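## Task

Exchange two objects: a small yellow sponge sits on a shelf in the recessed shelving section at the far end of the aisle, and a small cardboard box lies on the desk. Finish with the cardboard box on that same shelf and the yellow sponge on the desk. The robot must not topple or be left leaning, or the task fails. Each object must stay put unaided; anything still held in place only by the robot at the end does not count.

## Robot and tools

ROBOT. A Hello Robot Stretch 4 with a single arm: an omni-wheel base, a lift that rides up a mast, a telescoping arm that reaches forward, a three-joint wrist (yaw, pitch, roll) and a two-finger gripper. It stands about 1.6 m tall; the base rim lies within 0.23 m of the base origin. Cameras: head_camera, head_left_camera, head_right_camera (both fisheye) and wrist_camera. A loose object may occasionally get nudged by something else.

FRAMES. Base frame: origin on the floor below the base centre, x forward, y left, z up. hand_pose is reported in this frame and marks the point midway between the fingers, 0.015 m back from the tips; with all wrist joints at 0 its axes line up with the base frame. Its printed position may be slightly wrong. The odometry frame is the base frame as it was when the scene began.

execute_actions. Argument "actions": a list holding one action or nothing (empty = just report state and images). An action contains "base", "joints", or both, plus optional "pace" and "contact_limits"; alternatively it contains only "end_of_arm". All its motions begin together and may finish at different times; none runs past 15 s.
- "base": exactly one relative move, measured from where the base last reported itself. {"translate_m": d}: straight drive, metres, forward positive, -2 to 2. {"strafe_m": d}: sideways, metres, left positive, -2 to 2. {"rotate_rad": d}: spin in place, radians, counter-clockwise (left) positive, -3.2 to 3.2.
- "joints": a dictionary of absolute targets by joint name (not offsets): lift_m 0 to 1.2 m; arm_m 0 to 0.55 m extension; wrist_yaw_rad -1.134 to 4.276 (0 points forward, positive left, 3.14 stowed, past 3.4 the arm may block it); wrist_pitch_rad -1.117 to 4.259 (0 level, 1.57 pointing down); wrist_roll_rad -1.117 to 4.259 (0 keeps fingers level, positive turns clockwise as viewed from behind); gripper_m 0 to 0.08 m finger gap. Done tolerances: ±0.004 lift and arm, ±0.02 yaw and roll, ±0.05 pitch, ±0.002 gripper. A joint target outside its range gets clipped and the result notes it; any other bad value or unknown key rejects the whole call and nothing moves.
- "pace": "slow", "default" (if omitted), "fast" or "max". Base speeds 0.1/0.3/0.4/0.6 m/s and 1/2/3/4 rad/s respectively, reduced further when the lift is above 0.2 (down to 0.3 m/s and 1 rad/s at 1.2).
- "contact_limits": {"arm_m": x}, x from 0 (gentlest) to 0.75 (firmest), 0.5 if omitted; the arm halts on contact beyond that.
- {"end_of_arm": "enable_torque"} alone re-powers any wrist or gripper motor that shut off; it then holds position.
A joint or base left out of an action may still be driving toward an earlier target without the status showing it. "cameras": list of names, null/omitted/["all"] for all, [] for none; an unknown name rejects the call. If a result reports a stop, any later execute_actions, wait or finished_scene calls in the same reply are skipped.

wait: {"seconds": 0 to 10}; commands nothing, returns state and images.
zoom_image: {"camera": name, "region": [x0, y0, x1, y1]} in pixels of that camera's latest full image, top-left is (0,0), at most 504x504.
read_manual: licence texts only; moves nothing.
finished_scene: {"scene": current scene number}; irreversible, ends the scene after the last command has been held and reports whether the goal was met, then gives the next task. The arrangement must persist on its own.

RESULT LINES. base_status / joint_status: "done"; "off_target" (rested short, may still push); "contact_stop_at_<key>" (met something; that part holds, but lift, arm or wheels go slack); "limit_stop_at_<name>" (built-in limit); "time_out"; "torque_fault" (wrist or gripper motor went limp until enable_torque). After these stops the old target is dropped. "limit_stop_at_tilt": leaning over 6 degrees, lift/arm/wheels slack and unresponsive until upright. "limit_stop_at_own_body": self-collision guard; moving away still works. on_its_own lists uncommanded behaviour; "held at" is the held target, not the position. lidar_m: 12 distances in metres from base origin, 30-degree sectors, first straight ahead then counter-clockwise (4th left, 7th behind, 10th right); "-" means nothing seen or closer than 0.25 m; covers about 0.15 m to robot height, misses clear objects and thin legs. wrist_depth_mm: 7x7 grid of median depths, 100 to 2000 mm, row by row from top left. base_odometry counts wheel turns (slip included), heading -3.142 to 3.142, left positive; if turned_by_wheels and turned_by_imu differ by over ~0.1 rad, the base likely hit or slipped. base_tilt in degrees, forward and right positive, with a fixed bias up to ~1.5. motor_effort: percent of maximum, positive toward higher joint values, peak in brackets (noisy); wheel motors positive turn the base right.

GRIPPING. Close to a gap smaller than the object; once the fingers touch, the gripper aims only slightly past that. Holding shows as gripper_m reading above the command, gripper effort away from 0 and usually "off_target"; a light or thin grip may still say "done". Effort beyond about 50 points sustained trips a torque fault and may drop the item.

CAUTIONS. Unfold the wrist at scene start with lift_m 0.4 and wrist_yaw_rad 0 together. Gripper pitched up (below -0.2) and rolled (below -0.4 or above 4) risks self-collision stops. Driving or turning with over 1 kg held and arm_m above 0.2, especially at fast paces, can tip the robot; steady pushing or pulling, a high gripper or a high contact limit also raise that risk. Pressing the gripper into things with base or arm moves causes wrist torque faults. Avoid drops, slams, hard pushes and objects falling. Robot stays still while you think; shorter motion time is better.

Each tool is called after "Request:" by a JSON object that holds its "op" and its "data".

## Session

Request:
{"op": "execute_actions", "data": {"actions": [], "cameras": ["head_camera","head_left_camera","wrist_camera"]}}

Scene clock: 0.00 s.
base_odometry: x=+0.000 y=+0.000 heading=+0.000 (m, m, rad; odometry frame)
turned_by_wheels: +0.000 (rad since the last result)
turned_by_imu: +0.000 (rad since the last result)
base_tilt: forward=+0.5 right=-0.2 (deg)
lidar_m: 0.66 1.62 1.57 1.62 2.29 1.43 1.54 2.20 2.16 0.85 0.86 0.63
base_status: not commanded
joint_positions: lift_m=+0.246 arm_m=+0.002 wrist_yaw_rad=+3.177 wrist_pitch_rad=+0.010 wrist_roll_rad=-0.001 gripper_m=+0.040
joint_status: not commanded
motor_effort: lift_m=+21 arm_m=-1 wrist_yaw_rad=+1 wrist_pitch_rad=-8 wrist_roll_rad=+0 gripper_m=+4 wheel_0=+0 wheel_1=+0 wheel_2=-1 (%)
hand_pose: x=-0.0431 y=+0.0799 z=+0.4218 quat_wxyz=(-0.018, -0.005, +0.000, +1.000) (m; base frame)
wrist_depth_mm: - 142 230 - - - 1863 / - 112 141 - 1863 1576 1499 / - 112 141 - - - 1863 / - 126 157 - - - 1863 / 192 - - - - - 1921 / 211 1618 1576 1537 162 1366 1366 / 208 1138 102 1078 146 - 976
pictures: head_camera, head_left_camera, wrist_camera
Images, in order (width x height): head_camera 420x560, head_left_camera 420x672, wrist_camera 616x392.

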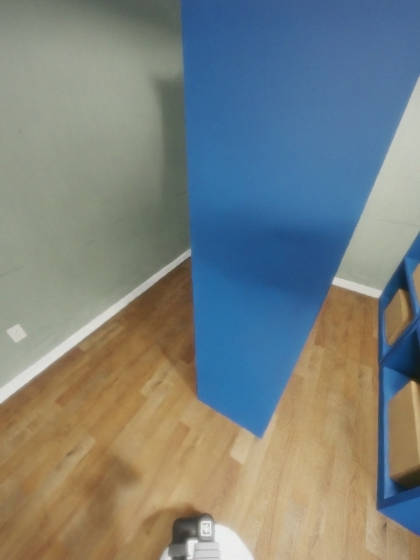

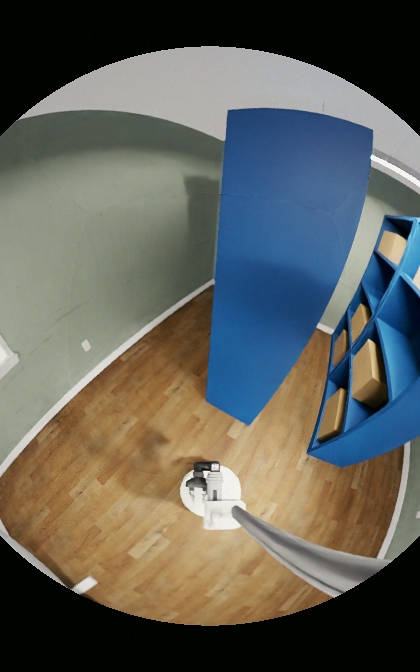

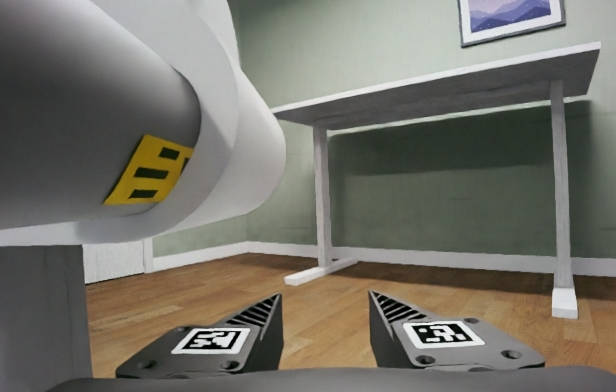

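Request:
{"op": "execute_actions", "data": {"actions": [{"base":{"rotate_rad":2.6},"joints":{"lift_m":0.95,"wrist_yaw_rad":0,"gripper_m":0.08,"wrist_pitch_rad":0.25}}], "cameras": ["head_camera","wrist_camera"]}}

Scene clock: 3.70 s.
base_odometry: x=+0.000 y=+0.000 heading=+2.600 (m, m, rad; odometry frame)
turned_by_wheels: +2.600 (rad since the last result)
turned_by_imu: +2.629 (rad since the last result)
base_tilt: forward=+0.7 right=+0.0 (deg)
lidar_m: 1.41 1.52 2.17 2.13 0.85 0.87 0.62 0.66 1.62 1.56 1.59 2.31
base_status: done
joint_positions: lift_m=+0.950 arm_m=+0.002 wrist_yaw_rad=+0.000 wrist_pitch_rad=+0.253 wrist_roll_rad=-0.001 gripper_m=+0.080
joint_status: all done
motor_effort: lift_m=+23(29) arm_m=-1(1) wrist_yaw_rad=-1(7) wrist_pitch_rad=-6(5) wrist_roll_rad=-1(2) gripper_m=+5(4) wheel_0=+1(7) wheel_1=+1(6) wheel_2=+2(6) (%)
hand_pose: x=+0.3785 y=-0.0874 z=+1.0748 quat_wxyz=(+0.992, +0.000, +0.126, +0.000) (m; base frame)
wrist_depth_mm: 1983 1808 1863 1863 1808 1863 1756 / 1983 1983 1921 1863 1863 1808 1863 / - - 1983 1983 1983 1863 1863 / - - - - - - 1983 / - - - - - - - / - - - - - 1983 - / 1756 - 134 1756 1576 - -
pictures: head_camera, wrist_camera
Images, in order (width x height): head_camera 420x560, wrist_camera 616x392.

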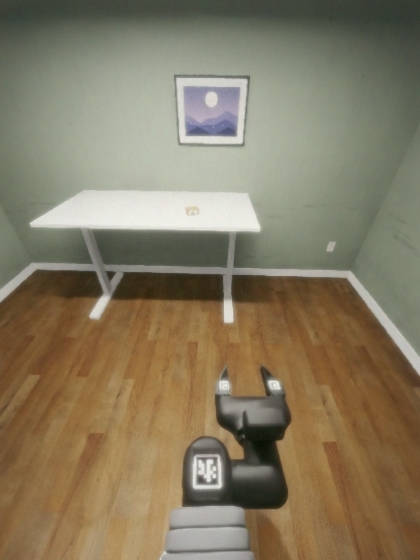

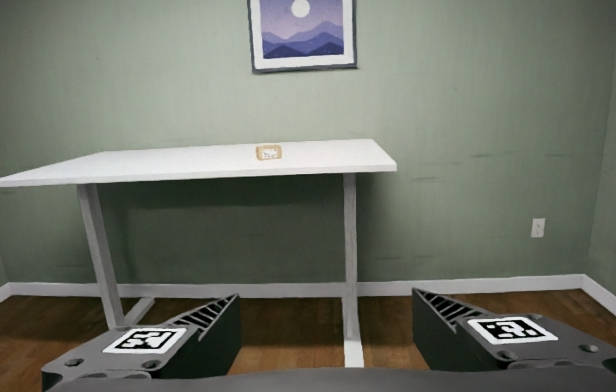

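Request:
{"op": "execute_actions", "data": {"actions": [{"base":{"strafe_m":0.2}}], "cameras": []}}

Request:
{"op": "execute_actions", "data": {"actions": [{"base":{"translate_m":1.08},"joints":{"lift_m":1.18,"wrist_pitch_rad":1.57,"wrist_roll_rad":1.57,"arm_m":0.4}}], "cameras": ["wrist_camera"]}}

Scene clock: 5.73 s.
base_odometry: x=-0.103 y=-0.171 heading=+2.600 (m, m, rad; odometry frame)
turned_by_wheels: +0.000 (rad since the last result)
turned_by_imu: -0.002 (rad since the last result)
base_tilt: forward=+0.7 right=-0.3 (deg)
lidar_m: 1.44 1.49 2.00 1.93 0.85 0.76 0.69 0.65 1.85 1.75 1.87 1.48
base_status: done
joint_positions: lift_m=+0.950 arm_m=+0.002 wrist_yaw_rad=+0.000 wrist_pitch_rad=+0.253 wrist_roll_rad=-0.001 gripper_m=+0.080
joint_status: not commanded
motor_effort: lift_m=+23(23) arm_m=-1(1) wrist_yaw_rad=+1(0) wrist_pitch_rad=-9(8) wrist_roll_rad=+1(1) gripper_m=+6(3) wheel_0=+0(1) wheel_1=-1(7) wheel_2=+1(1) (%)
hand_pose: x=+0.3784 y=-0.0874 z=+1.0748 quat_wxyz=(+0.992, +0.000, +0.126, +0.000) (m; base frame)
wrist_depth_mm: 1983 1921 1863 1808 1808 1808 1756 / - 1983 1921 1863 1921 1808 1863 / - - - 1921 1921 1921 1921 / - - - - - - - / - - - - - - - / - - - - 1921 1983 - / 1756 - 134 1708 1661 - -
pictures: none
No camera images: the call's "cameras" was empty. Leave "cameras" out to get every camera's image.

Scene clock: 10.83 s.
base_odometry: x=-1.029 y=+0.385 heading=+2.600 (m, m, rad; odometry frame)
turned_by_wheels: +0.000 (rad since the last result)
turned_by_imu: -0.001 (rad since the last result)
base_tilt: forward=+0.5 right=-0.1 (deg)
lidar_m: 0.35 0.38 0.54 1.89 1.97 1.75 1.74 1.84 1.85 1.78 0.51 0.34
base_status: done
joint_positions: lift_m=+1.180 arm_m=+0.399 wrist_yaw_rad=+0.000 wrist_pitch_rad=+1.570 wrist_roll_rad=+1.570 gripper_m=+0.080
joint_status: all done
motor_effort: lift_m=+22(22) arm_m=+6(6) wrist_yaw_rad=-1(1) wrist_pitch_rad=+1(7) wrist_roll_rad=+1(8) gripper_m=+3(5) wheel_0=+0(3) wheel_1=+0(5) wheel_2=+2(8) (%)
hand_pose: x=+0.5700 y=-0.0874 z=+1.1454 quat_wxyz=(+0.501, +0.500, +0.500, -0.499) (m; base frame)
wrist_depth_mm: 355 349 345 345 342 338 1255 / 353 349 347 343 342 338 1255 / 355 351 349 345 343 336 1255 / 355 349 349 296 342 338 1060 / 359 353 349 297 343 338 1060 / 355 349 347 347 343 338 1255 / 357 - 134 347 343 - -
pictures: wrist_camera
Images, in order (width x height): wrist_camera 616x392.

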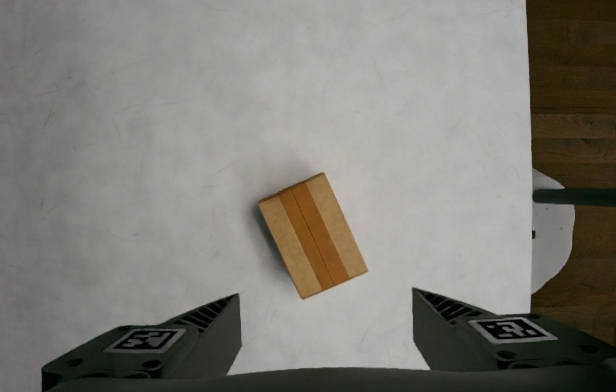

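Request:
{"op": "execute_actions", "data": {"actions": [{"base":{"strafe_m":-0.02},"joints":{"lift_m":1.08,"wrist_roll_rad":1.15,"arm_m":0.408}}], "cameras": ["wrist_camera"]}}

Scene clock: 12.37 s.
base_odometry: x=-1.019 y=+0.402 heading=+2.600 (m, m, rad; odometry frame)
turned_by_wheels: +0.000 (rad since the last result)
turned_by_imu: +0.000 (rad since the last result)
base_tilt: forward=+0.7 right=-0.1 (deg)
lidar_m: 0.32 0.38 0.54 1.87 1.98 1.77 1.72 1.81 1.82 1.76 0.48 0.37
base_status: done
joint_positions: lift_m=+1.080 arm_m=+0.407 wrist_yaw_rad=+0.000 wrist_pitch_rad=+1.570 wrist_roll_rad=+1.150 gripper_m=+0.080
joint_status: all done
motor_effort: lift_m=+18(20) arm_m=+6(6) wrist_yaw_rad=+0(0) wrist_pitch_rad=+1(1) wrist_roll_rad=-2(5) gripper_m=+5(3) wheel_0=-1(8) wheel_1=-1(6) wheel_2=+1(2) (%)
hand_pose: x=+0.5780 y=-0.0874 z=+1.0457 quat_wxyz=(+0.594, +0.385, +0.593, -0.384) (m; base frame)
wrist_depth_mm: 252 250 248 245 242 241 237 / 253 250 248 246 242 241 237 / 252 250 248 246 244 240 239 / 253 251 250 245 243 240 240 / 254 252 247 196 243 242 240 / 253 251 248 196 195 240 239 / 254 - 134 196 196 - -
pictures: wrist_camera
Images, in order (width x height): wrist_camera 616x392.

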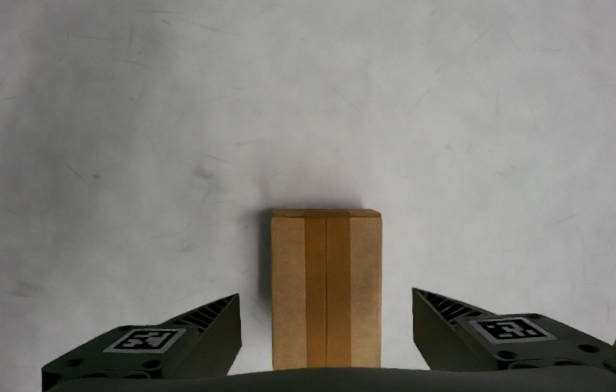

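Request:
{"op": "execute_actions", "data": {"actions": [{"joints":{"lift_m":1.01}}], "cameras": []}}

Request:
{"op": "execute_actions", "data": {"actions": [{"joints":{"gripper_m":0.045}}], "cameras": []}}

Request:
{"op": "execute_actions", "data": {"actions": [{"joints":{"lift_m":1.08}}], "cameras": []}}

Request:
{"op": "execute_actions", "data": {"actions": [{"base":{"translate_m":-0.6},"joints":{"arm_m":0,"wrist_roll_rad":0}}], "cameras": []}}

Request:
{"op": "execute_actions", "data": {"actions": [{"base":{"rotate_rad":3.07},"joints":{"lift_m":0.6}}], "cameras": ["head_camera"]}}

Scene clock: 13.83 s.
base_odometry: x=-1.019 y=+0.402 heading=+2.600 (m, m, rad; odometry frame)
turned_by_wheels: +0.000 (rad since the last result)
turned_by_imu: +0.000 (rad since the last result)
base_tilt: forward=+0.6 right=-0.2 (deg)
lidar_m: 0.32 0.35 0.55 1.87 2.00 1.73 1.72 1.79 1.81 1.75 0.46 0.36
base_status: not commanded
joint_positions: lift_m=+1.010 arm_m=+0.407 wrist_yaw_rad=+0.000 wrist_pitch_rad=+1.570 wrist_roll_rad=+1.150 gripper_m=+0.080
joint_status: all done
motor_effort: lift_m=+18(26) arm_m=+6(6) wrist_yaw_rad=+1(0) wrist_pitch_rad=+1(1) wrist_roll_rad=-2(2) gripper_m=+4(6) wheel_0=-1(1) wheel_1=-1(1) wheel_2=+1(1) (%)
hand_pose: x=+0.5780 y=-0.0874 z=+0.9757 quat_wxyz=(+0.594, +0.385, +0.593, -0.384) (m; base frame)
wrist_depth_mm: 180 178 177 176 174 171 - / 180 178 176 175 173 172 171 / 180 179 178 175 173 172 170 / 180 179 178 176 174 172 171 / 181 180 177 126 125 172 172 / 181 179 137 126 125 172 - / 182 - 127 126 125 - -
pictures: none
No camera images: the call's "cameras" was empty. Leave "cameras" out to get every camera's image.

Scene clock: 14.83 s.
base_odometry: x=-1.019 y=+0.402 heading=+2.600 (m, m, rad; odometry frame)
turned_by_wheels: +0.000 (rad since the last result)
turned_by_imu: +0.000 (rad since the last result)
base_tilt: forward=+0.7 right=-0.2 (deg)
lidar_m: 0.35 0.38 0.53 1.89 1.97 1.75 1.72 1.80 1.81 1.75 0.49 0.36
base_status: not commanded
joint_positions: lift_m=+1.010 arm_m=+0.407 wrist_yaw_rad=+0.000 wrist_pitch_rad=+1.570 wrist_roll_rad=+1.150 gripper_m=+0.059
joint_status: gripper_m off_target (ended at +0.059, target +0.045)
on_its_own: gripper_m is held at +0.054, not at your +0.045, by its contact guard: the fingers met something
motor_effort: lift_m=+18(18) arm_m=+6(6) wrist_yaw_rad=+1(0) wrist_pitch_rad=+0(2) wrist_roll_rad=+0(1) gripper_m=-32(34) wheel_0=-1(1) wheel_1=-1(1) wheel_2=+1(1) (%)
hand_pose: x=+0.5780 y=-0.0874 z=+0.9757 quat_wxyz=(+0.594, +0.385, +0.593, -0.384) (m; base frame)
wrist_depth_mm: 180 179 177 175 174 172 - / 181 178 177 175 174 172 171 / 180 179 177 176 174 172 171 / 181 179 177 175 174 172 171 / 181 179 177 126 125 173 172 / 181 180 136 126 125 172 172 / 181 - 115 126 125 - -
pictures: none
No camera images: the call's "cameras" was empty. Leave "cameras" out to get every camera's image.

Scene clock: 16.10 s.
base_odometry: x=-1.019 y=+0.402 heading=+2.600 (m, m, rad; odometry frame)
turned_by_wheels: +0.000 (rad since the last result)
turned_by_imu: +0.000 (rad since the last result)
base_tilt: forward=+0.8 right=-0.2 (deg)
lidar_m: 0.34 0.37 0.53 1.83 2.01 1.77 1.73 1.82 1.84 1.75 0.52 0.35
base_status: not commanded
joint_positions: lift_m=+1.080 arm_m=+0.407 wrist_yaw_rad=+0.000 wrist_pitch_rad=+1.570 wrist_roll_rad=+1.150 gripper_m=+0.059
joint_status: all done
on_its_own: gripper_m is held at +0.054, not at your +0.045, by its contact guard: the fingers met something
motor_effort: lift_m=+23(28) arm_m=+6(6) wrist_yaw_rad=+1(0) wrist_pitch_rad=+1(1) wrist_roll_rad=-1(2) gripper_m=-34(32) wheel_0=-1(1) wheel_1=+0(1) wheel_2=+1(1) (%)
hand_pose: x=+0.5780 y=-0.0874 z=+1.0453 quat_wxyz=(+0.594, +0.385, +0.593, -0.384) (m; base frame)
wrist_depth_mm: 251 248 246 244 241 239 237 / 251 249 247 244 242 240 238 / 253 250 248 245 242 239 239 / 251 250 249 244 243 240 238 / 253 251 248 126 125 241 239 / 253 250 136 126 125 240 238 / 254 - 115 126 125 - -
pictures: none
No camera images: the call's "cameras" was empty. Leave "cameras" out to get every camera's image.

Scene clock: 19.57 s.
base_odometry: x=-0.504 y=+0.093 heading=+2.600 (m, m, rad; odometry frame)
turned_by_wheels: +0.000 (rad since the last result)
turned_by_imu: -0.001 (rad since the last result)
base_tilt: forward=+0.7 right=-0.2 (deg)
lidar_m: 0.92 1.00 1.99 1.93 2.05 1.18 1.11 1.17 1.81 1.72 1.86 1.00
base_status: done
joint_positions: lift_m=+1.080 arm_m=+0.003 wrist_yaw_rad=+0.000 wrist_pitch_rad=+1.570 wrist_roll_rad=+0.000 gripper_m=+0.059
joint_status: all done
joint sent to its limit — the command would take arm_m past its lower limit, so that joint was sent only as far as its limit.
on_its_own: gripper_m is held at +0.054, not at your +0.045, by its contact guard: the fingers met something
motor_effort: lift_m=+22(23) arm_m=-6(8) wrist_yaw_rad=+1(0) wrist_pitch_rad=-1(1) wrist_roll_rad=+0(8) gripper_m=-33(34) wheel_0=-1(5) wheel_1=+0(5) wheel_2=+0(11) (%)
hand_pose: x=+0.1736 y=-0.0874 z=+1.0454 quat_wxyz=(+0.707, +0.000, +0.707, +0.000) (m; base frame)
wrist_depth_mm: 1229 1229 1205 1205 1182 1182 1138 / 1229 1205 1229 1182 1182 1182 1160 / 1229 1229 1205 1229 1229 1138 1182 / 1229 1205 1182 1182 1160 1160 1160 / 1229 1205 1205 126 125 1160 1160 / 1229 1255 136 126 125 1182 1160 / 1229 - 115 126 125 - -
pictures: none
No camera images: the call's "cameras" was empty. Leave "cameras" out to get every camera's image.

Scene clock: 23.10 s.
base_odometry: x=-0.504 y=+0.093 heading=-0.613 (m, m, rad; odometry frame)
turned_by_wheels: +3.070 (rad since the last result)
turned_by_imu: +3.104 (rad since the last result)
base_tilt: forward=+0.7 right=-0.3 (deg)
lidar_m: 1.12 1.16 1.82 1.71 1.81 1.00 0.94 1.00 1.43 1.93 2.03 1.17
base_status: done
joint_positions: lift_m=+0.600 arm_m=+0.003 wrist_yaw_rad=+0.000 wrist_pitch_rad=+1.570 wrist_roll_rad=+0.000 gripper_m=+0.059
joint_status: all done
on_its_own: gripper_m is held at +0.054, not at your +0.045, by its contact guard: the fingers met something
motor_effort: lift_m=+19(16) arm_m=-7(7) wrist_yaw_rad=+0(0) wrist_pitch_rad=+2(2) wrist_roll_rad=-1(2) gripper_m=-36(33) wheel_0=-2(9) wheel_1=-1(5) wheel_2=+1(4) (%)
hand_pose: x=+0.1737 y=-0.0874 z=+0.5657 quat_wxyz=(+0.707, +0.000, +0.707, +0.000) (m; base frame)
wrist_depth_mm: 741 732 723 715 715 699 699 / 741 723 715 707 707 707 699 / 741 732 723 715 707 707 699 / 741 723 715 715 715 699 699 / 741 732 508 126 125 715 691 / 741 741 136 126 125 707 707 / 741 - 115 126 125 - -
pictures: head_camera
Images, in order (width x height): head_camera 420x560.

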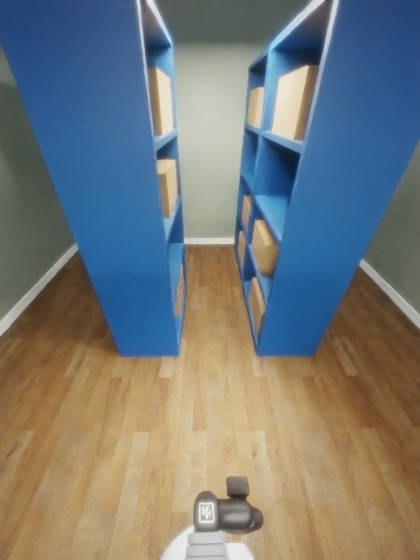

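Centre u≈218.5 → 0.07 right.

Request:
{"op": "execute_actions", "data": {"actions": [{"base":{"strafe_m":-0.08}}], "cameras": []}}

Request:
{"op": "execute_actions", "data": {"actions": [{"base":{"translate_m":1.25}}], "cameras": ["head_camera"]}}

Scene clock: 24.50 s.
base_odometry: x=-0.550 y=+0.028 heading=-0.613 (m, m, rad; odometry frame)
turned_by_wheels: +0.000 (rad since the last result)
turned_by_imu: +0.001 (rad since the last result)
base_tilt: forward=+0.7 right=-0.3 (deg)
lidar_m: 1.16 1.16 1.92 1.75 1.93 0.99 0.96 1.01 1.91 1.84 1.96 1.13
base_status: done
joint_positions: lift_m=+0.600 arm_m=+0.003 wrist_yaw_rad=+0.000 wrist_pitch_rad=+1.570 wrist_roll_rad=+0.000 gripper_m=+0.059
joint_status: not commanded
on_its_own: gripper_m is held at +0.054, not at your +0.045, by its contact guard: the fingers met something
motor_effort: lift_m=+19(19) arm_m=-7(7) wrist_yaw_rad=+0(1) wrist_pitch_rad=+0(3) wrist_roll_rad=-2(0) gripper_m=-32(32) wheel_0=+0(1) wheel_1=+2(9) wheel_2=+1(2) (%)
hand_pose: x=+0.1737 y=-0.0874 z=+0.5657 quat_wxyz=(+0.707, +0.000, +0.707, +0.000) (m; base frame)
wrist_depth_mm: 750 732 723 715 715 715 699 / 750 732 732 707 715 707 691 / 741 741 723 715 707 699 699 / 750 723 732 715 707 699 699 / 732 732 508 126 125 691 707 / 741 723 136 126 125 707 699 / 732 - 115 126 124 - -
pictures: none
No camera images: the call's "cameras" was empty. Leave "cameras" out to get every camera's image.

Scene clock: 30.23 s.
base_odometry: x=+0.472 y=-0.691 heading=-0.613 (m, m, rad; odometry frame)
turned_by_wheels: +0.000 (rad since the last result)
turned_by_imu: -0.001 (rad since the last result)
base_tilt: forward=+0.6 right=+0.0 (deg)
lidar_m: 1.33 0.38 0.27 0.25 0.27 2.67 3.05 2.67 0.33 0.29 0.31 0.48
base_status: done
joint_positions: lift_m=+0.600 arm_m=+0.003 wrist_yaw_rad=+0.000 wrist_pitch_rad=+1.570 wrist_roll_rad=+0.000 gripper_m=+0.059
joint_status: not commanded
on_its_own: gripper_m is held at +0.054, not at your +0.045, by its contact guard: the fingers met something
motor_effort: lift_m=+19(19) arm_m=-6(7) wrist_yaw_rad=+0(0) wrist_pitch_rad=+0(1) wrist_roll_rad=-1(1) gripper_m=-35(31) wheel_0=+0(3) wheel_1=+0(5) wheel_2=+1(8) (%)
hand_pose: x=+0.1737 y=-0.0874 z=+0.5657 quat_wxyz=(+0.707, +0.000, +0.707, +0.000) (m; base frame)
wrist_depth_mm: 521 699 723 723 707 627 379 / 517 699 715 723 715 559 389 / 521 691 732 723 707 574 394 / 539 699 723 723 707 585 399 / 661 683 517 126 125 597 402 / 654 654 136 126 125 508 394 / 661 - 115 126 125 - -
pictures: head_camera
Images, in order (width x height): head_camera 420x560.

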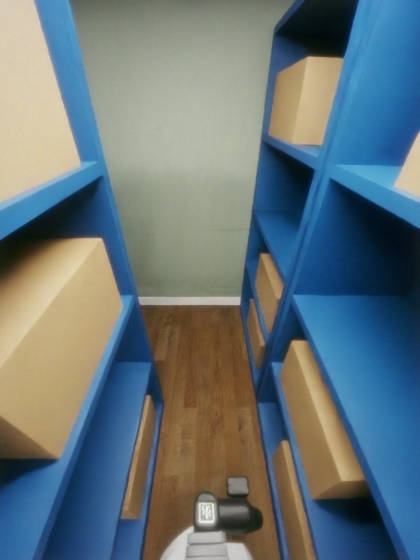

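Request:
{"op": "execute_actions", "data": {"actions": [{"base":{"strafe_m":-0.03}}], "cameras": []}}

Request:
{"op": "execute_actions", "data": {"actions": [{"base":{"rotate_rad":-0.03}}], "cameras": []}}

Request:
{"op": "execute_actions", "data": {"actions": [{"base":{"translate_m":1.15}}], "cameras": []}}

Request:
{"op": "execute_actions", "data": {"actions": [{"base":{"rotate_rad":1.553}}], "cameras": ["head_camera"]}}

Scene clock: 31.33 s.
base_odometry: x=+0.455 y=-0.716 heading=-0.613 (m, m, rad; odometry frame)
turned_by_wheels: +0.000 (rad since the last result)
turned_by_imu: +0.000 (rad since the last result)
base_tilt: forward=+0.6 right=-0.2 (deg)
lidar_m: 1.20 0.42 0.28 0.28 0.29 2.65 3.04 2.59 0.30 0.25 0.29 0.37
base_status: done
joint_positions: lift_m=+0.600 arm_m=+0.003 wrist_yaw_rad=+0.000 wrist_pitch_rad=+1.570 wrist_roll_rad=+0.000 gripper_m=+0.059
joint_status: not commanded
on_its_own: gripper_m is held at +0.054, not at your +0.045, by its contact guard: the fingers met something
motor_effort: lift_m=+19(19) arm_m=-6(6) wrist_yaw_rad=+0(1) wrist_pitch_rad=-1(2) wrist_roll_rad=+0(1) gripper_m=-34(31) wheel_0=+0(9) wheel_1=+2(8) wheel_2=+1(0) (%)
hand_pose: x=+0.1737 y=-0.0874 z=+0.5657 quat_wxyz=(+0.707, +0.000, +0.707, +0.000) (m; base frame)
wrist_depth_mm: 554 732 723 715 707 488 357 / 559 723 723 715 707 496 362 / 554 723 723 715 715 508 364 / 591 732 723 715 715 512 362 / 661 723 512 126 125 521 364 / 668 647 136 126 125 452 362 / 661 - 114 126 125 - -
pictures: none
No camera images: the call's "cameras" was empty. Leave "cameras" out to get every camera's image.

Scene clock: 31.87 s.
base_odometry: x=+0.455 y=-0.716 heading=-0.643 (m, m, rad; odometry frame)
turned_by_wheels: -0.030 (rad since the last result)
turned_by_imu: -0.031 (rad since the last result)
base_tilt: forward=+0.8 right=-0.1 (deg)
lidar_m: 1.06 0.45 0.30 0.28 0.30 2.57 3.05 2.39 0.31 0.25 0.29 0.43
base_status: done
joint_positions: lift_m=+0.600 arm_m=+0.003 wrist_yaw_rad=+0.000 wrist_pitch_rad=+1.570 wrist_roll_rad=+0.000 gripper_m=+0.059
joint_status: not commanded
on_its_own: gripper_m is held at +0.054, not at your +0.045, by its contact guard: the fingers met something
motor_effort: lift_m=+19(19) arm_m=-7(6) wrist_yaw_rad=+0(1) wrist_pitch_rad=+0(2) wrist_roll_rad=+0(3) gripper_m=-33(32) wheel_0=+2(1) wheel_1=-1(4) wheel_2=-1(4) (%)
hand_pose: x=+0.1737 y=-0.0874 z=+0.5657 quat_wxyz=(+0.707, +0.000, +0.707, +0.000) (m; base frame)
wrist_depth_mm: 585 732 723 715 715 455 364 / 569 732 723 723 715 473 364 / 564 732 723 715 715 488 364 / 569 723 723 723 699 504 362 / 654 741 508 126 125 508 362 / 661 654 136 126 125 445 362 / 661 - 115 126 125 - -
pictures: none
No camera images: the call's "cameras" was empty. Leave "cameras" out to get every camera's image.

Scene clock: 37.27 s.
base_odometry: x=+1.376 y=-1.405 heading=-0.643 (m, m, rad; odometry frame)
turned_by_wheels: +0.000 (rad since the last result)
turned_by_imu: -0.001 (rad since the last result)
base_tilt: forward=+0.6 right=-0.1 (deg)
lidar_m: 0.53 0.56 0.80 0.74 0.52 0.45 1.18 0.39 0.26 0.25 0.26 0.38
base_status: done
joint_positions: lift_m=+0.600 arm_m=+0.003 wrist_yaw_rad=+0.000 wrist_pitch_rad=+1.570 wrist_roll_rad=+0.000 gripper_m=+0.059
joint_status: not commanded
on_its_own: gripper_m is held at +0.054, not at your +0.045, by its contact guard: the fingers met something
motor_effort: lift_m=+19(19) arm_m=-6(7) wrist_yaw_rad=+0(0) wrist_pitch_rad=+0(1) wrist_roll_rad=-1(1) gripper_m=-35(33) wheel_0=-1(4) wheel_1=-2(6) wheel_2=+0(7) (%)
hand_pose: x=+0.1737 y=-0.0874 z=+0.5656 quat_wxyz=(+0.707, +0.000, +0.707, +0.000) (m; base frame)
wrist_depth_mm: 640 676 707 715 683 627 627 / 732 732 732 715 715 627 621 / 732 741 723 715 707 627 621 / 741 732 732 723 715 455 364 / 732 732 512 126 125 469 359 / 741 732 136 126 125 404 362 / 732 - 115 126 125 - -
pictures: none
No camera images: the call's "cameras" was empty. Leave "cameras" out to get every camera's image.

Scene clock: 39.30 s.
base_odometry: x=+1.376 y=-1.405 heading=+0.910 (m, m, rad; odometry frame)
turned_by_wheels: +1.553 (rad since the last result)
turned_by_imu: +1.570 (rad since the last result)
base_tilt: forward=+0.8 right=-0.2 (deg)
lidar_m: 0.76 0.55 0.47 1.17 0.42 0.26 0.25 0.26 0.36 0.51 0.58 0.78
base_status: done
joint_positions: lift_m=+0.600 arm_m=+0.003 wrist_yaw_rad=+0.000 wrist_pitch_rad=+1.570 wrist_roll_rad=+0.000 gripper_m=+0.059
joint_status: not commanded
on_its_own: gripper_m is held at +0.054, not at your +0.045, by its contact guard: the fingers met something
motor_effort: lift_m=+19(19) arm_m=-7(6) wrist_yaw_rad=+0(1) wrist_pitch_rad=+0(0) wrist_roll_rad=-1(1) gripper_m=-33(32) wheel_0=+0(10) wheel_1=+1(4) wheel_2=+0(7) (%)
hand_pose: x=+0.1737 y=-0.0874 z=+0.5656 quat_wxyz=(+0.707, +0.000, +0.707, +0.000) (m; base frame)
wrist_depth_mm: 640 732 707 723 715 707 661 / 640 732 723 715 707 715 661 / 668 732 732 715 723 707 676 / 741 732 732 723 715 699 691 / 732 732 508 126 125 699 691 / 750 750 136 126 125 699 683 / 741 - 115 126 125 - -
pictures: head_camera
Images, in order (width x height): head_camera 420x560.

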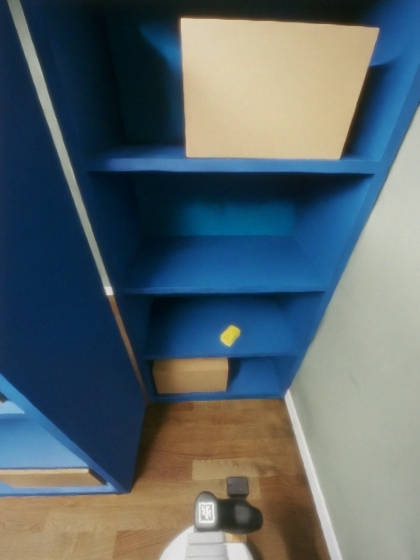

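Request:
{"op": "execute_actions", "data": {"actions": [{"base":{"translate_m":0.2},"joints":{"lift_m":0.48,"wrist_pitch_rad":0}}], "cameras": []}}

Request:
{"op": "execute_actions", "data": {"actions": [{"base":{"strafe_m":-0.22}}], "cameras": []}}

Request:
{"op": "execute_actions", "data": {"actions": [{"joints":{"arm_m":0.4}}], "cameras": ["head_camera","wrist_camera"]}}

Scene clock: 41.53 s.
base_odometry: x=+1.498 y=-1.247 heading=+0.910 (m, m, rad; odometry frame)
turned_by_wheels: +0.000 (rad since the last result)
turned_by_imu: -0.001 (rad since the last result)
base_tilt: forward=+0.6 right=+0.0 (deg)
lidar_m: 0.54 0.54 0.36 0.45 0.68 0.46 0.45 0.44 0.57 0.50 0.55 0.60
base_status: done
joint_positions: lift_m=+0.480 arm_m=+0.003 wrist_yaw_rad=+0.000 wrist_pitch_rad=+0.005 wrist_roll_rad=+0.000 gripper_m=+0.059
joint_status: all done
on_its_own: gripper_m is held at +0.054, not at your +0.045, by its contact guard: the fingers met something
motor_effort: lift_m=+19(22) arm_m=-6(6) wrist_yaw_rad=+1(1) wrist_pitch_rad=-12(16) wrist_roll_rad=-1(1) gripper_m=-32(31) wheel_0=+0(5) wheel_1=-1(6) wheel_2=+1(8) (%)
hand_pose: x=+0.3861 y=-0.0874 z=+0.6574 quat_wxyz=(+1.000, +0.000, +0.002, +0.000) (m; base frame)
wrist_depth_mm: 500 517 544 535 569 564 544 / 574 741 778 809 809 778 591 / 580 809 809 820 809 798 591 / 574 820 798 809 820 809 597 / 569 809 798 125 125 809 603 / 530 597 136 126 125 525 500 / 415 - 115 126 125 - -
pictures: none
No camera images: the call's "cameras" was empty. Leave "cameras" out to get every camera's image.

Scene clock: 43.57 s.
base_odometry: x=+1.672 y=-1.382 heading=+0.910 (m, m, rad; odometry frame)
turned_by_wheels: +0.000 (rad since the last result)
turned_by_imu: +0.002 (rad since the last result)
base_tilt: forward=+0.7 right=-0.1 (deg)
lidar_m: 0.54 0.57 0.61 0.57 0.67 0.47 0.44 0.46 0.33 0.32 0.31 0.46
base_status: done
joint_positions: lift_m=+0.480 arm_m=+0.003 wrist_yaw_rad=+0.000 wrist_pitch_rad=+0.005 wrist_roll_rad=+0.000 gripper_m=+0.059
joint_status: not commanded
on_its_own: gripper_m is held at +0.054, not at your +0.045, by its contact guard: the fingers met something
motor_effort: lift_m=+18(19) arm_m=-6(6) wrist_yaw_rad=+1(1) wrist_pitch_rad=-12(11) wrist_roll_rad=+1(2) gripper_m=-31(33) wheel_0=+0(11) wheel_1=+2(6) wheel_2=+0(0) (%)
hand_pose: x=+0.3861 y=-0.0874 z=+0.6574 quat_wxyz=(+1.000, +0.000, +0.002, +0.000) (m; base frame)
wrist_depth_mm: 492 521 544 539 549 392 355 / 715 750 809 809 715 404 355 / 809 809 820 820 809 413 357 / 820 820 820 820 759 421 357 / 809 831 820 126 125 424 364 / 603 597 136 126 125 370 359 / 415 - 115 126 125 - -
pictures: none
No camera images: the call's "cameras" was empty. Leave "cameras" out to get every camera's image.

Scene clock: 45.83 s.
base_odometry: x=+1.672 y=-1.382 heading=+0.910 (m, m, rad; odometry frame)
turned_by_wheels: +0.000 (rad since the last result)
turned_by_imu: -0.001 (rad since the last result)
base_tilt: forward=+0.6 right=-0.2 (deg)
lidar_m: 0.56 0.59 0.60 0.59 0.68 0.48 0.44 0.48 0.35 0.31 0.33 0.48
base_status: not commanded
joint_positions: lift_m=+0.480 arm_m=+0.399 wrist_yaw_rad=+0.000 wrist_pitch_rad=+0.004 wrist_roll_rad=+0.000 gripper_m=+0.059
joint_status: all done
on_its_own: gripper_m is held at +0.054, not at your +0.045, by its contact guard: the fingers met something
motor_effort: lift_m=+19(19) arm_m=+6(7) wrist_yaw_rad=+0(0) wrist_pitch_rad=-11(13) wrist_roll_rad=+0(1) gripper_m=-33(33) wheel_0=+1(0) wheel_1=+2(2) wheel_2=+0(0) (%)
hand_pose: x=+0.7825 y=-0.0874 z=+0.6575 quat_wxyz=(+1.000, +0.000, +0.002, +0.000) (m; base frame)
wrist_depth_mm: 421 421 421 421 415 382 278 / 421 418 418 421 421 389 285 / 421 424 421 421 421 397 286 / 421 424 424 421 418 402 283 / 424 421 427 125 125 410 283 / 424 424 135 126 125 355 294 / 407 - 115 126 125 - -
pictures: head_camera, wrist_camera
Images, in order (width x height): head_camera 420x560, wrist_camera 616x392.

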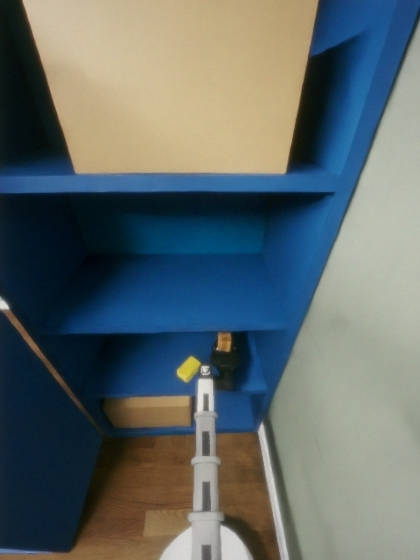

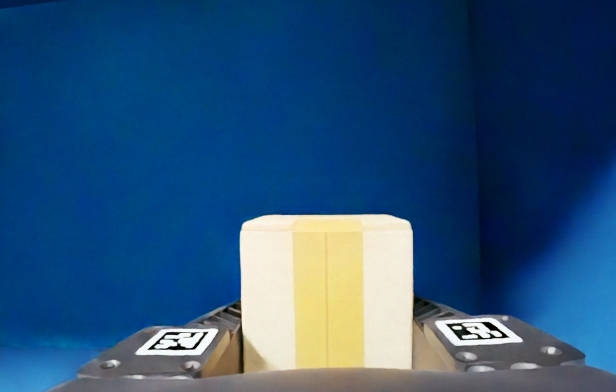

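Request:
{"op": "execute_actions", "data": {"actions": [{"joints":{"lift_m":0.405},"pace":"slow"}], "cameras": []}}

Scene clock: 47.40 s.
base_odometry: x=+1.672 y=-1.382 heading=+0.910 (m, m, rad; odometry frame)
turned_by_wheels: +0.000 (rad since the last result)
turned_by_imu: +0.000 (rad since the last result)
base_tilt: forward=+0.8 right=+0.0 (deg)
lidar_m: 0.56 0.59 0.61 0.60 0.65 0.47 0.42 0.47 0.33 0.32 0.33 0.47
base_status: not commanded
joint_positions: lift_m=+0.405 arm_m=+0.399 wrist_yaw_rad=+0.000 wrist_pitch_rad=+0.004 wrist_roll_rad=+0.000 gripper_m=+0.059
joint_status: all done
on_its_own: gripper_m is held at +0.054, not at your +0.045, by its contact guard: the fingers met something
motor_effort: lift_m=+18(21) arm_m=+6(6) wrist_yaw_rad=+0(1) wrist_pitch_rad=-11(11) wrist_roll_rad=-1(1) gripper_m=-32(33) wheel_0=+1(0) wheel_1=+2(2) wheel_2=+0(0) (%)
hand_pose: x=+0.7825 y=-0.0874 z=+0.5825 quat_wxyz=(+1.000, +0.000, +0.002, +0.000) (m; base frame)
wrist_depth_mm: 421 421 421 421 418 382 278 / 424 421 421 418 418 392 283 / 430 421 418 421 415 399 287 / 421 421 421 418 421 407 282 / 421 415 421 126 125 407 287 / 340 336 136 126 125 298 279 / 236 - 115 126 125 - -
pictures: none
No camera images: the call's "cameras" was empty. Leave "cameras" out to get every camera's image.

Request:
{"op": "execute_actions", "data": {"actions": [{"joints":{"lift_m":0.399},"pace":"slow"}], "cameras": []}}

Scene clock: 48.13 s.
base_odometry: x=+1.672 y=-1.382 heading=+0.910 (m, m, rad; odometry frame)
turned_by_wheels: +0.000 (rad since the last result)
turned_by_imu: +0.000 (rad since the last result)
base_tilt: forward=+0.6 right=-0.2 (deg)
lidar_m: 0.55 0.59 0.60 0.59 0.66 0.46 0.44 0.46 0.33 0.30 0.33 0.46
base_status: not commanded
joint_positions: lift_m=+0.399 arm_m=+0.399 wrist_yaw_rad=+0.000 wrist_pitch_rad=-0.002 wrist_roll_rad=+0.000 gripper_m=+0.059
joint_status: all done
on_its_own: gripper_m is held at +0.054, not at your +0.045, by its contact guard: the fingers met something
motor_effort: lift_m=+15(17) arm_m=+6(6) wrist_yaw_rad=+1(1) wrist_pitch_rad=+7(9) wrist_roll_rad=+1(0) gripper_m=-33(32) wheel_0=+0(0) wheel_1=+2(2) wheel_2=+1(0) (%)
hand_pose: x=+0.7824 y=-0.0875 z=+0.5781 quat_wxyz=(+1.000, +0.000, -0.001, +0.000) (m; base frame)
wrist_depth_mm: 424 418 424 421 421 384 278 / 424 424 424 424 424 394 283 / 424 418 427 421 421 402 286 / 424 424 421 421 421 407 285 / 421 421 424 126 125 413 285 / 340 340 136 126 125 303 278 / 234 - 114 126 125 - -
pictures: none
No camera images: the call's "cameras" was empty. Leave "cameras" out to get every camera's image.

Request:
{"op": "execute_actions", "data": {"actions": [{"joints":{"gripper_m":0.08,"lift_m":0.404}}], "cameras": []}}

Request:
{"op": "execute_actions", "data": {"actions": [{"joints":{"arm_m":0.1}}], "cameras": []}}

Request:
{"op": "execute_actions", "data": {"actions": [{"base":{"strafe_m":0.3},"joints":{"lift_m":0.46,"wrist_pitch_rad":0.25,"wrist_yaw_rad":-0.4}}], "cameras": ["wrist_camera","head_camera"]}}

Scene clock: 49.27 s.
base_odometry: x=+1.672 y=-1.382 heading=+0.910 (m, m, rad; odometry frame)
turned_by_wheels: +0.000 (rad since the last result)
turned_by_imu: +0.000 (rad since the last result)
base_tilt: forward=+0.8 right=-0.2 (deg)
lidar_m: 0.54 0.58 0.61 0.58 0.66 0.48 0.44 0.47 0.35 0.31 0.34 0.46
base_status: not commanded
joint_positions: lift_m=+0.404 arm_m=+0.399 wrist_yaw_rad=+0.000 wrist_pitch_rad=+0.002 wrist_roll_rad=+0.000 gripper_m=+0.080
joint_status: all done
motor_effort: lift_m=+23(24) arm_m=+6(6) wrist_yaw_rad=+1(2) wrist_pitch_rad=-6(7) wrist_roll_rad=+1(1) gripper_m=+5(27) wheel_0=+1(0) wheel_1=+2(2) wheel_2=+0(0) (%)
hand_pose: x=+0.7824 y=-0.0874 z=+0.5815 quat_wxyz=(+1.000, +0.000, +0.001, +0.000) (m; base frame)
wrist_depth_mm: 421 421 421 418 418 382 278 / 424 424 421 421 421 389 282 / 427 421 424 421 418 399 287 / 424 421 421 421 421 407 283 / 424 421 424 125 127 410 285 / 338 336 137 125 124 291 286 / 236 - 126 125 125 - -
pictures: none
No camera images: the call's "cameras" was empty. Leave "cameras" out to get every camera's image.

Scene clock: 51.27 s.
base_odometry: x=+1.672 y=-1.382 heading=+0.910 (m, m, rad; odometry frame)
turned_by_wheels: +0.000 (rad since the last result)
turned_by_imu: -0.001 (rad since the last result)
base_tilt: forward=+0.6 right=-0.2 (deg)
lidar_m: 0.56 0.58 0.62 0.64 0.68 0.46 0.44 0.46 0.33 0.31 0.31 0.46
base_status: not commanded
joint_positions: lift_m=+0.404 arm_m=+0.101 wrist_yaw_rad=+0.000 wrist_pitch_rad=+0.003 wrist_roll_rad=+0.000 gripper_m=+0.080
joint_status: all done
motor_effort: lift_m=+23(23) arm_m=-6(9) wrist_yaw_rad=+1(0) wrist_pitch_rad=-9(8) wrist_roll_rad=-1(1) gripper_m=+4(5) wheel_0=+1(1) wheel_1=+2(2) wheel_2=+0(0) (%)
hand_pose: x=+0.4847 y=-0.0874 z=+0.5814 quat_wxyz=(+1.000, +0.000, +0.002, +0.000) (m; base frame)
wrist_depth_mm: 654 683 699 699 683 392 286 / 723 707 715 715 715 402 290 / 723 715 723 723 707 410 286 / 715 723 715 715 715 415 291 / 715 707 676 424 591 418 293 / 345 317 304 329 293 296 286 / 268 - 133 265 265 - -
pictures: none
No camera images: the call's "cameras" was empty. Leave "cameras" out to get every camera's image.

Scene clock: 53.60 s.
base_odometry: x=+1.435 y=-1.198 heading=+0.910 (m, m, rad; odometry frame)
turned_by_wheels: +0.000 (rad since the last result)
turned_by_imu: -0.003 (rad since the last result)
base_tilt: forward=+0.7 right=-0.2 (deg)
lidar_m: 0.55 0.42 0.29 0.45 0.69 0.50 0.45 0.48 0.66 0.61 0.64 0.60
base_status: done
joint_positions: lift_m=+0.460 arm_m=+0.101 wrist_yaw_rad=-0.400 wrist_pitch_rad=+0.252 wrist_roll_rad=+0.000 gripper_m=+0.080
joint_status: all done
motor_effort: lift_m=+23(29) arm_m=-6(6) wrist_yaw_rad=+0(7) wrist_pitch_rad=-7(8) wrist_roll_rad=+0(0) gripper_m=+5(5) wheel_0=+2(4) wheel_1=+0(5) wheel_2=+0(0) (%)
hand_pose: x=+0.4277 y=-0.1607 z=+0.5849 quat_wxyz=(+0.972, +0.025, +0.123, -0.197) (m; base frame)
wrist_depth_mm: 585 627 683 750 723 539 442 / 591 640 699 778 750 559 452 / 615 668 723 798 715 574 469 / 621 615 591 455 525 521 477 / 384 375 368 357 387 535 508 / 270 285 300 878 866 535 525 / 267 - 134 891 842 - -
pictures: head_camera, wrist_camera
Images, in order (width x height): head_camera 420x560, wrist_camera 616x392.

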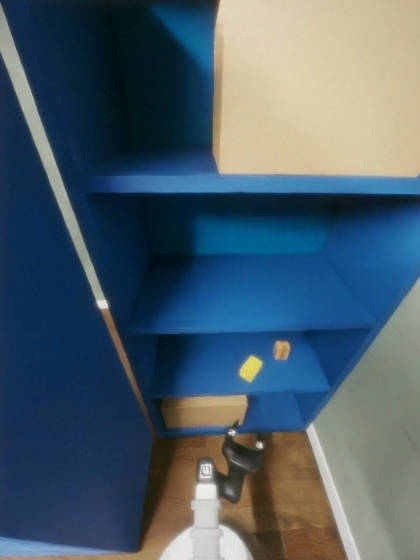

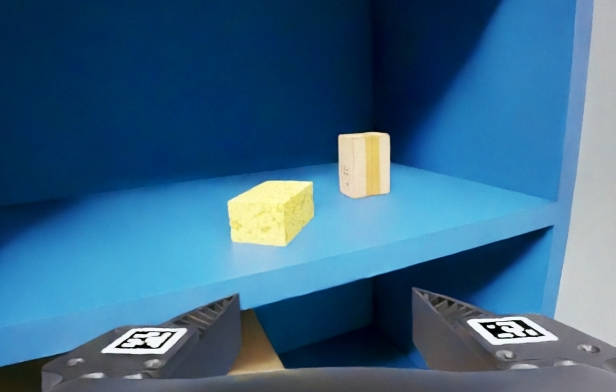

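Request:
{"op": "execute_actions", "data": {"actions": [{"joints":{"lift_m":0.53,"wrist_pitch_rad":0.6,"wrist_yaw_rad":-0.7,"arm_m":0.33}}], "cameras": ["wrist_camera"]}}

Scene clock: 55.60 s.
base_odometry: x=+1.435 y=-1.198 heading=+0.910 (m, m, rad; odometry frame)
turned_by_wheels: +0.000 (rad since the last result)
turned_by_imu: -0.001 (rad since the last result)
base_tilt: forward=+0.7 right=-0.2 (deg)
lidar_m: 0.53 0.41 0.30 0.44 0.69 0.49 0.44 0.45 0.66 0.60 0.65 0.58
base_status: not commanded
joint_positions: lift_m=+0.530 arm_m=+0.329 wrist_yaw_rad=-0.700 wrist_pitch_rad=+0.602 wrist_roll_rad=+0.000 gripper_m=+0.080
joint_status: all done
motor_effort: lift_m=+23(24) arm_m=+7(5) wrist_yaw_rad=+0(5) wrist_pitch_rad=-6(5) wrist_roll_rad=-1(1) gripper_m=+4(5) wheel_0=+2(2) wheel_1=+0(0) wheel_2=+0(0) (%)
hand_pose: x=+0.5775 y=-0.1797 z=+0.5876 quat_wxyz=(+0.897, +0.102, +0.279, -0.327) (m; base frame)
wrist_depth_mm: 413 469 554 627 525 433 377 / 436 500 559 377 512 459 394 / 439 442 430 394 404 399 410 / 347 340 265 298 320 327 477 / 279 276 224 249 263 539 525 / 233 232 221 226 231 569 559 / 204 - 133 206 668 - -
pictures: wrist_camera
Images, in order (width x height): wrist_camera 616x392.

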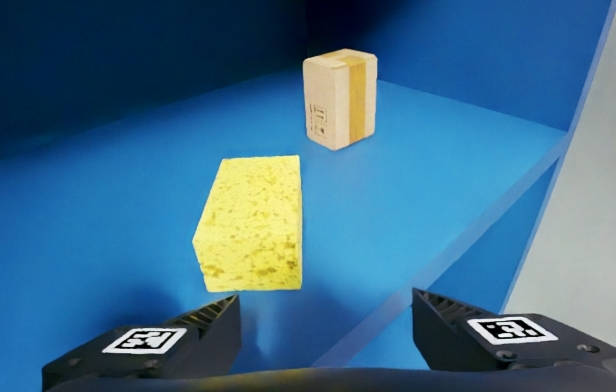

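Request:
{"op": "execute_actions", "data": {"actions": [{"joints":{"lift_m":0.56}}], "cameras": []}}

Request:
{"op": "execute_actions", "data": {"actions": [{"base":{"strafe_m":-0.021},"joints":{"arm_m":0.423}}], "cameras": ["wrist_camera"]}}

Scene clock: 56.67 s.
base_odometry: x=+1.435 y=-1.198 heading=+0.910 (m, m, rad; odometry frame)
turned_by_wheels: +0.000 (rad since the last result)
turned_by_imu: +0.000 (rad since the last result)
base_tilt: forward=+0.7 right=-0.1 (deg)
lidar_m: 0.54 0.41 0.30 0.44 0.67 0.51 0.44 0.49 0.67 0.60 0.65 0.58
base_status: not commanded
joint_positions: lift_m=+0.560 arm_m=+0.329 wrist_yaw_rad=-0.700 wrist_pitch_rad=+0.602 wrist_roll_rad=+0.000 gripper_m=+0.080
joint_status: all done
motor_effort: lift_m=+23(21) arm_m=+6(7) wrist_yaw_rad=+0(1) wrist_pitch_rad=-6(7) wrist_roll_rad=-2(1) gripper_m=+4(5) wheel_0=+1(1) wheel_1=+0(0) wheel_2=+0(0) (%)
hand_pose: x=+0.5775 y=-0.1797 z=+0.6176 quat_wxyz=(+0.897, +0.102, +0.279, -0.327) (m; base frame)
wrist_depth_mm: 415 469 554 627 521 430 375 / 436 500 585 627 544 455 397 / 462 492 500 418 445 449 427 / 407 397 387 373 370 364 473 / 324 322 267 290 304 512 521 / 270 267 236 253 259 433 559 / 238 - 134 233 254 - -
pictures: none
No camera images: the call's "cameras" was empty. Leave "cameras" out to get every camera's image.

Scene clock: 57.90 s.
base_odometry: x=+1.452 y=-1.211 heading=+0.910 (m, m, rad; odometry frame)
turned_by_wheels: +0.000 (rad since the last result)
turned_by_imu: +0.000 (rad since the last result)
base_tilt: forward=+0.7 right=-0.3 (deg)
lidar_m: 0.54 0.46 0.31 0.48 0.66 0.47 0.45 0.48 0.61 0.60 0.64 0.58
base_status: done
joint_positions: lift_m=+0.560 arm_m=+0.422 wrist_yaw_rad=-0.700 wrist_pitch_rad=+0.602 wrist_roll_rad=+0.000 gripper_m=+0.080
joint_status: all done
motor_effort: lift_m=+23(23) arm_m=+6(6) wrist_yaw_rad=+1(0) wrist_pitch_rad=-6(5) wrist_roll_rad=+0(0) gripper_m=+4(5) wheel_0=-1(5) wheel_1=+0(7) wheel_2=+0(1) (%)
hand_pose: x=+0.6705 y=-0.1797 z=+0.6176 quat_wxyz=(+0.897, +0.102, +0.279, -0.327) (m; base frame)
wrist_depth_mm: 343 387 459 544 496 410 357 / 362 410 488 574 530 436 377 / 382 439 484 484 310 439 404 / 387 397 387 379 340 366 353 / 324 320 317 309 303 298 291 / 270 268 255 206 219 251 255 / 238 - 134 183 182 - -
pictures: wrist_camera
Images, in order (width x height): wrist_camera 616x392.

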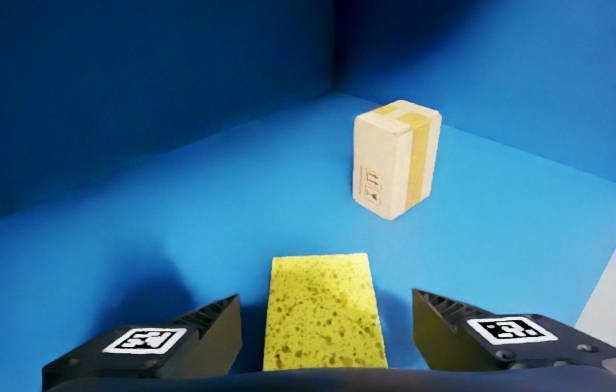

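Request:
{"op": "execute_actions", "data": {"actions": [{"joints":{"lift_m":0.497},"pace":"slow"}], "cameras": []}}

Request:
{"op": "execute_actions", "data": {"actions": [{"joints":{"gripper_m":0.045}}], "cameras": []}}

Request:
{"op": "execute_actions", "data": {"actions": [{"joints":{"lift_m":0.54}}], "cameras": []}}

Request:
{"op": "execute_actions", "data": {"actions": [{"base":{"strafe_m":-0.15},"joints":{"arm_m":0.0}}], "cameras": []}}

Request:
{"op": "execute_actions", "data": {"actions": [{"base":{"translate_m":-0.17},"joints":{"wrist_yaw_rad":0}}], "cameras": []}}

Request:
{"op": "execute_actions", "data": {"actions": [{"base":{"rotate_rad":1.565}}], "cameras": ["wrist_camera","head_camera"]}}

Scene clock: 59.53 s.
base_odometry: x=+1.452 y=-1.211 heading=+0.910 (m, m, rad; odometry frame)
turned_by_wheels: +0.000 (rad since the last result)
turned_by_imu: +0.000 (rad since the last result)
base_tilt: forward=+0.7 right=-0.2 (deg)
lidar_m: 0.55 0.43 0.32 0.42 0.68 0.46 0.45 0.48 0.62 0.58 0.60 0.58
base_status: not commanded
joint_positions: lift_m=+0.497 arm_m=+0.422 wrist_yaw_rad=-0.700 wrist_pitch_rad=+0.602 wrist_roll_rad=+0.000 gripper_m=+0.080
joint_status: all done
motor_effort: lift_m=+17(19) arm_m=+6(6) wrist_yaw_rad=+0(0) wrist_pitch_rad=-7(7) wrist_roll_rad=-1(1) gripper_m=+7(5) wheel_0=+0(0) wheel_1=+0(0) wheel_2=+0(0) (%)
hand_pose: x=+0.6705 y=-0.1798 z=+0.5550 quat_wxyz=(+0.897, +0.102, +0.279, -0.327) (m; base frame)
wrist_depth_mm: 343 384 455 539 459 402 357 / 359 413 466 480 276 410 373 / 364 368 353 345 303 327 322 / 287 281 276 189 251 257 253 / 230 226 224 155 200 212 207 / 192 191 143 131 134 178 182 / 169 - 131 133 134 - -
pictures: none
No camera images: the call's "cameras" was empty. Leave "cameras" out to get every camera's image.

Scene clock: 60.53 s.
base_odometry: x=+1.452 y=-1.211 heading=+0.910 (m, m, rad; odometry frame)
turned_by_wheels: +0.000 (rad since the last result)
turned_by_imu: +0.000 (rad since the last result)
base_tilt: forward=+0.7 right=-0.2 (deg)
lidar_m: 0.52 0.47 0.32 0.44 0.71 0.49 0.44 0.49 0.62 0.58 0.62 0.59
base_status: not commanded
joint_positions: lift_m=+0.497 arm_m=+0.422 wrist_yaw_rad=-0.700 wrist_pitch_rad=+0.602 wrist_roll_rad=+0.000 gripper_m=+0.059
joint_status: gripper_m off_target (ended at +0.059, target +0.045)
on_its_own: gripper_m is held at +0.054, not at your +0.045, by its contact guard: the fingers met something
motor_effort: lift_m=+17(17) arm_m=+6(6) wrist_yaw_rad=+0(1) wrist_pitch_rad=-6(5) wrist_roll_rad=+0(0) gripper_m=-32(31) wheel_0=+0(1) wheel_1=-1(1) wheel_2=+0(0) (%)
hand_pose: x=+0.6705 y=-0.1798 z=+0.5550 quat_wxyz=(+0.897, +0.102, +0.279, -0.327) (m; base frame)
wrist_depth_mm: 343 389 455 539 459 402 355 / 362 410 462 480 276 410 377 / 362 368 353 345 303 329 324 / 287 281 274 189 251 257 254 / 231 228 223 155 166 212 208 / 193 191 147 131 129 180 180 / 169 - 115 133 132 - -
pictures: none
No camera images: the call's "cameras" was empty. Leave "cameras" out to get every camera's image.

Scene clock: 61.57 s.
base_odometry: x=+1.452 y=-1.211 heading=+0.910 (m, m, rad; odometry frame)
turned_by_wheels: +0.000 (rad since the last result)
turned_by_imu: +0.000 (rad since the last result)
base_tilt: forward=+0.7 right=-0.2 (deg)
lidar_m: 0.54 0.43 0.32 0.45 0.70 0.48 0.45 0.50 0.62 0.58 0.61 0.59
base_status: not commanded
joint_positions: lift_m=+0.540 arm_m=+0.422 wrist_yaw_rad=-0.700 wrist_pitch_rad=+0.602 wrist_roll_rad=+0.000 gripper_m=+0.059
joint_status: all done
on_its_own: gripper_m is held at +0.054, not at your +0.045, by its contact guard: the fingers met something
motor_effort: lift_m=+23(21) arm_m=+6(6) wrist_yaw_rad=+0(0) wrist_pitch_rad=-6(6) wrist_roll_rad=+0(1) gripper_m=-31(31) wheel_0=+0(1) wheel_1=+0(0) wheel_2=+0(0) (%)
hand_pose: x=+0.6705 y=-0.1797 z=+0.5975 quat_wxyz=(+0.897, +0.102, +0.279, -0.327) (m; base frame)
wrist_depth_mm: 342 387 462 544 500 413 355 / 359 410 488 564 473 436 377 / 382 424 452 436 306 421 392 / 366 357 349 190 315 327 324 / 293 290 285 155 167 267 265 / 246 242 147 132 130 229 225 / 215 - 114 133 132 - -
pictures: none
No camera images: the call's "cameras" was empty. Leave "cameras" out to get every camera's image.

Scene clock: 63.90 s.
base_odometry: x=+1.570 y=-1.303 heading=+0.910 (m, m, rad; odometry frame)
turned_by_wheels: +0.000 (rad since the last result)
turned_by_imu: +0.001 (rad since the last result)
base_tilt: forward=+0.7 right=-0.2 (deg)
lidar_m: 0.56 0.60 0.44 0.50 0.68 0.46 0.43 0.48 0.47 0.43 0.47 0.38
base_status: done
joint_positions: lift_m=+0.540 arm_m=+0.003 wrist_yaw_rad=-0.700 wrist_pitch_rad=+0.603 wrist_roll_rad=+0.000 gripper_m=+0.059
joint_status: all done
joint sent to its limit — the command would take arm_m past its lower limit, so that joint was sent only as far as its limit.
on_its_own: gripper_m is held at +0.054, not at your +0.045, by its contact guard: the fingers met something
motor_effort: lift_m=+23(23) arm_m=-7(7) wrist_yaw_rad=+0(0) wrist_pitch_rad=-5(8) wrist_roll_rad=-1(0) gripper_m=-32(30) wheel_0=+0(6) wheel_1=+0(8) wheel_2=+0(0) (%)
hand_pose: x=+0.2512 y=-0.1798 z=+0.5975 quat_wxyz=(+0.897, +0.102, +0.279, -0.328) (m; base frame)
wrist_depth_mm: 654 750 574 477 397 325 287 / 676 580 597 521 424 345 300 / 492 477 512 569 462 370 319 / 389 866 891 190 469 394 338 / 820 931 917 156 166 427 362 / 500 820 147 131 130 424 387 / 466 - 114 133 132 - -
pictures: none
No camera images: the call's "cameras" was empty. Leave "cameras" out to get every camera's image.

Scene clock: 65.83 s.
base_odometry: x=+1.466 y=-1.437 heading=+0.910 (m, m, rad; odometry frame)
turned_by_wheels: +0.000 (rad since the last result)
turned_by_imu: +0.000 (rad since the last result)
base_tilt: forward=+0.6 right=-0.3 (deg)
lidar_m: 0.37 0.65 0.54 1.09 0.43 0.30 0.27 0.31 0.40 0.44 0.46 0.64
base_status: done
joint_positions: lift_m=+0.540 arm_m=+0.003 wrist_yaw_rad=+0.000 wrist_pitch_rad=+0.603 wrist_roll_rad=+0.000 gripper_m=+0.059
joint_status: all done
on_its_own: gripper_m is held at +0.054, not at your +0.045, by its contact guard: the fingers met something
motor_effort: lift_m=+23(23) arm_m=-6(6) wrist_yaw_rad=+1(5) wrist_pitch_rad=-6(8) wrist_roll_rad=+1(0) gripper_m=-31(31) wheel_0=+0(7) wheel_1=+1(5) wheel_2=-1(9) (%)
hand_pose: x=+0.3487 y=-0.0875 z=+0.5975 quat_wxyz=(+0.955, +0.000, +0.297, +0.000) (m; base frame)
wrist_depth_mm: 707 878 866 854 768 654 484 / 668 691 647 621 597 580 512 / 569 554 798 1042 1078 647 544 / 691 699 699 190 1042 691 564 / 691 715 715 155 167 732 574 / 741 809 147 131 130 715 564 / 732 - 114 133 132 - -
pictures: none
No camera images: the call's "cameras" was empty. Leave "cameras" out to get every camera's image.

Scene clock: 67.90 s.
base_odometry: x=+1.466 y=-1.437 heading=+2.475 (m, m, rad; odometry frame)
turned_by_wheels: +1.565 (rad since the last result)
turned_by_imu: +1.582 (rad since the last result)
base_tilt: forward=+0.7 right=-0.1 (deg)
lidar_m: 0.40 0.43 0.29 0.26 0.28 0.40 0.43 0.48 0.63 0.73 0.62 0.52
base_status: done
joint_positions: lift_m=+0.540 arm_m=+0.003 wrist_yaw_rad=+0.000 wrist_pitch_rad=+0.603 wrist_roll_rad=+0.000 gripper_m=+0.059
joint_status: not commanded
on_its_own: gripper_m is held at +0.054, not at your +0.045, by its contact guard: the fingers met something
motor_effort: lift_m=+22(23) arm_m=-7(6) wrist_yaw_rad=+0(1) wrist_pitch_rad=-7(7) wrist_roll_rad=-1(1) gripper_m=-29(31) wheel_0=+1(4) wheel_1=+1(5) wheel_2=-1(8) (%)
hand_pose: x=+0.3487 y=-0.0874 z=+0.5975 quat_wxyz=(+0.955, +0.000, +0.297, +0.000) (m; base frame)
wrist_depth_mm: 574 1008 - - 976 904 831 / 580 866 - - 1138 580 574 / 580 976 1576 1661 1205 469 415 / 723 809 1229 189 788 640 315 / 741 809 1060 155 166 549 324 / 809 820 147 131 130 449 353 / 715 - 114 134 132 - -
pictures: head_camera, wrist_camera
Images, in order (width x height): head_camera 420x560, wrist_camera 616x392.

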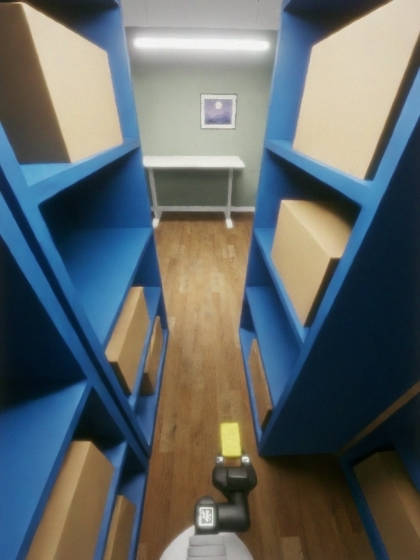

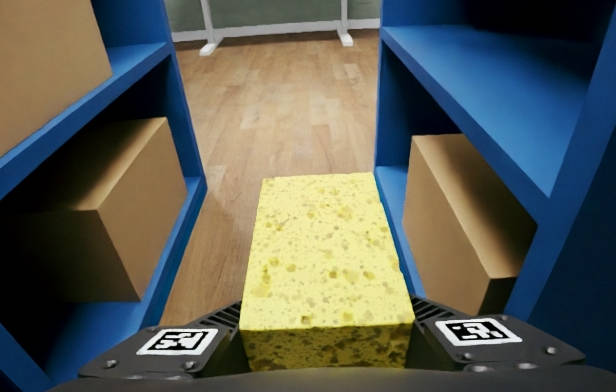

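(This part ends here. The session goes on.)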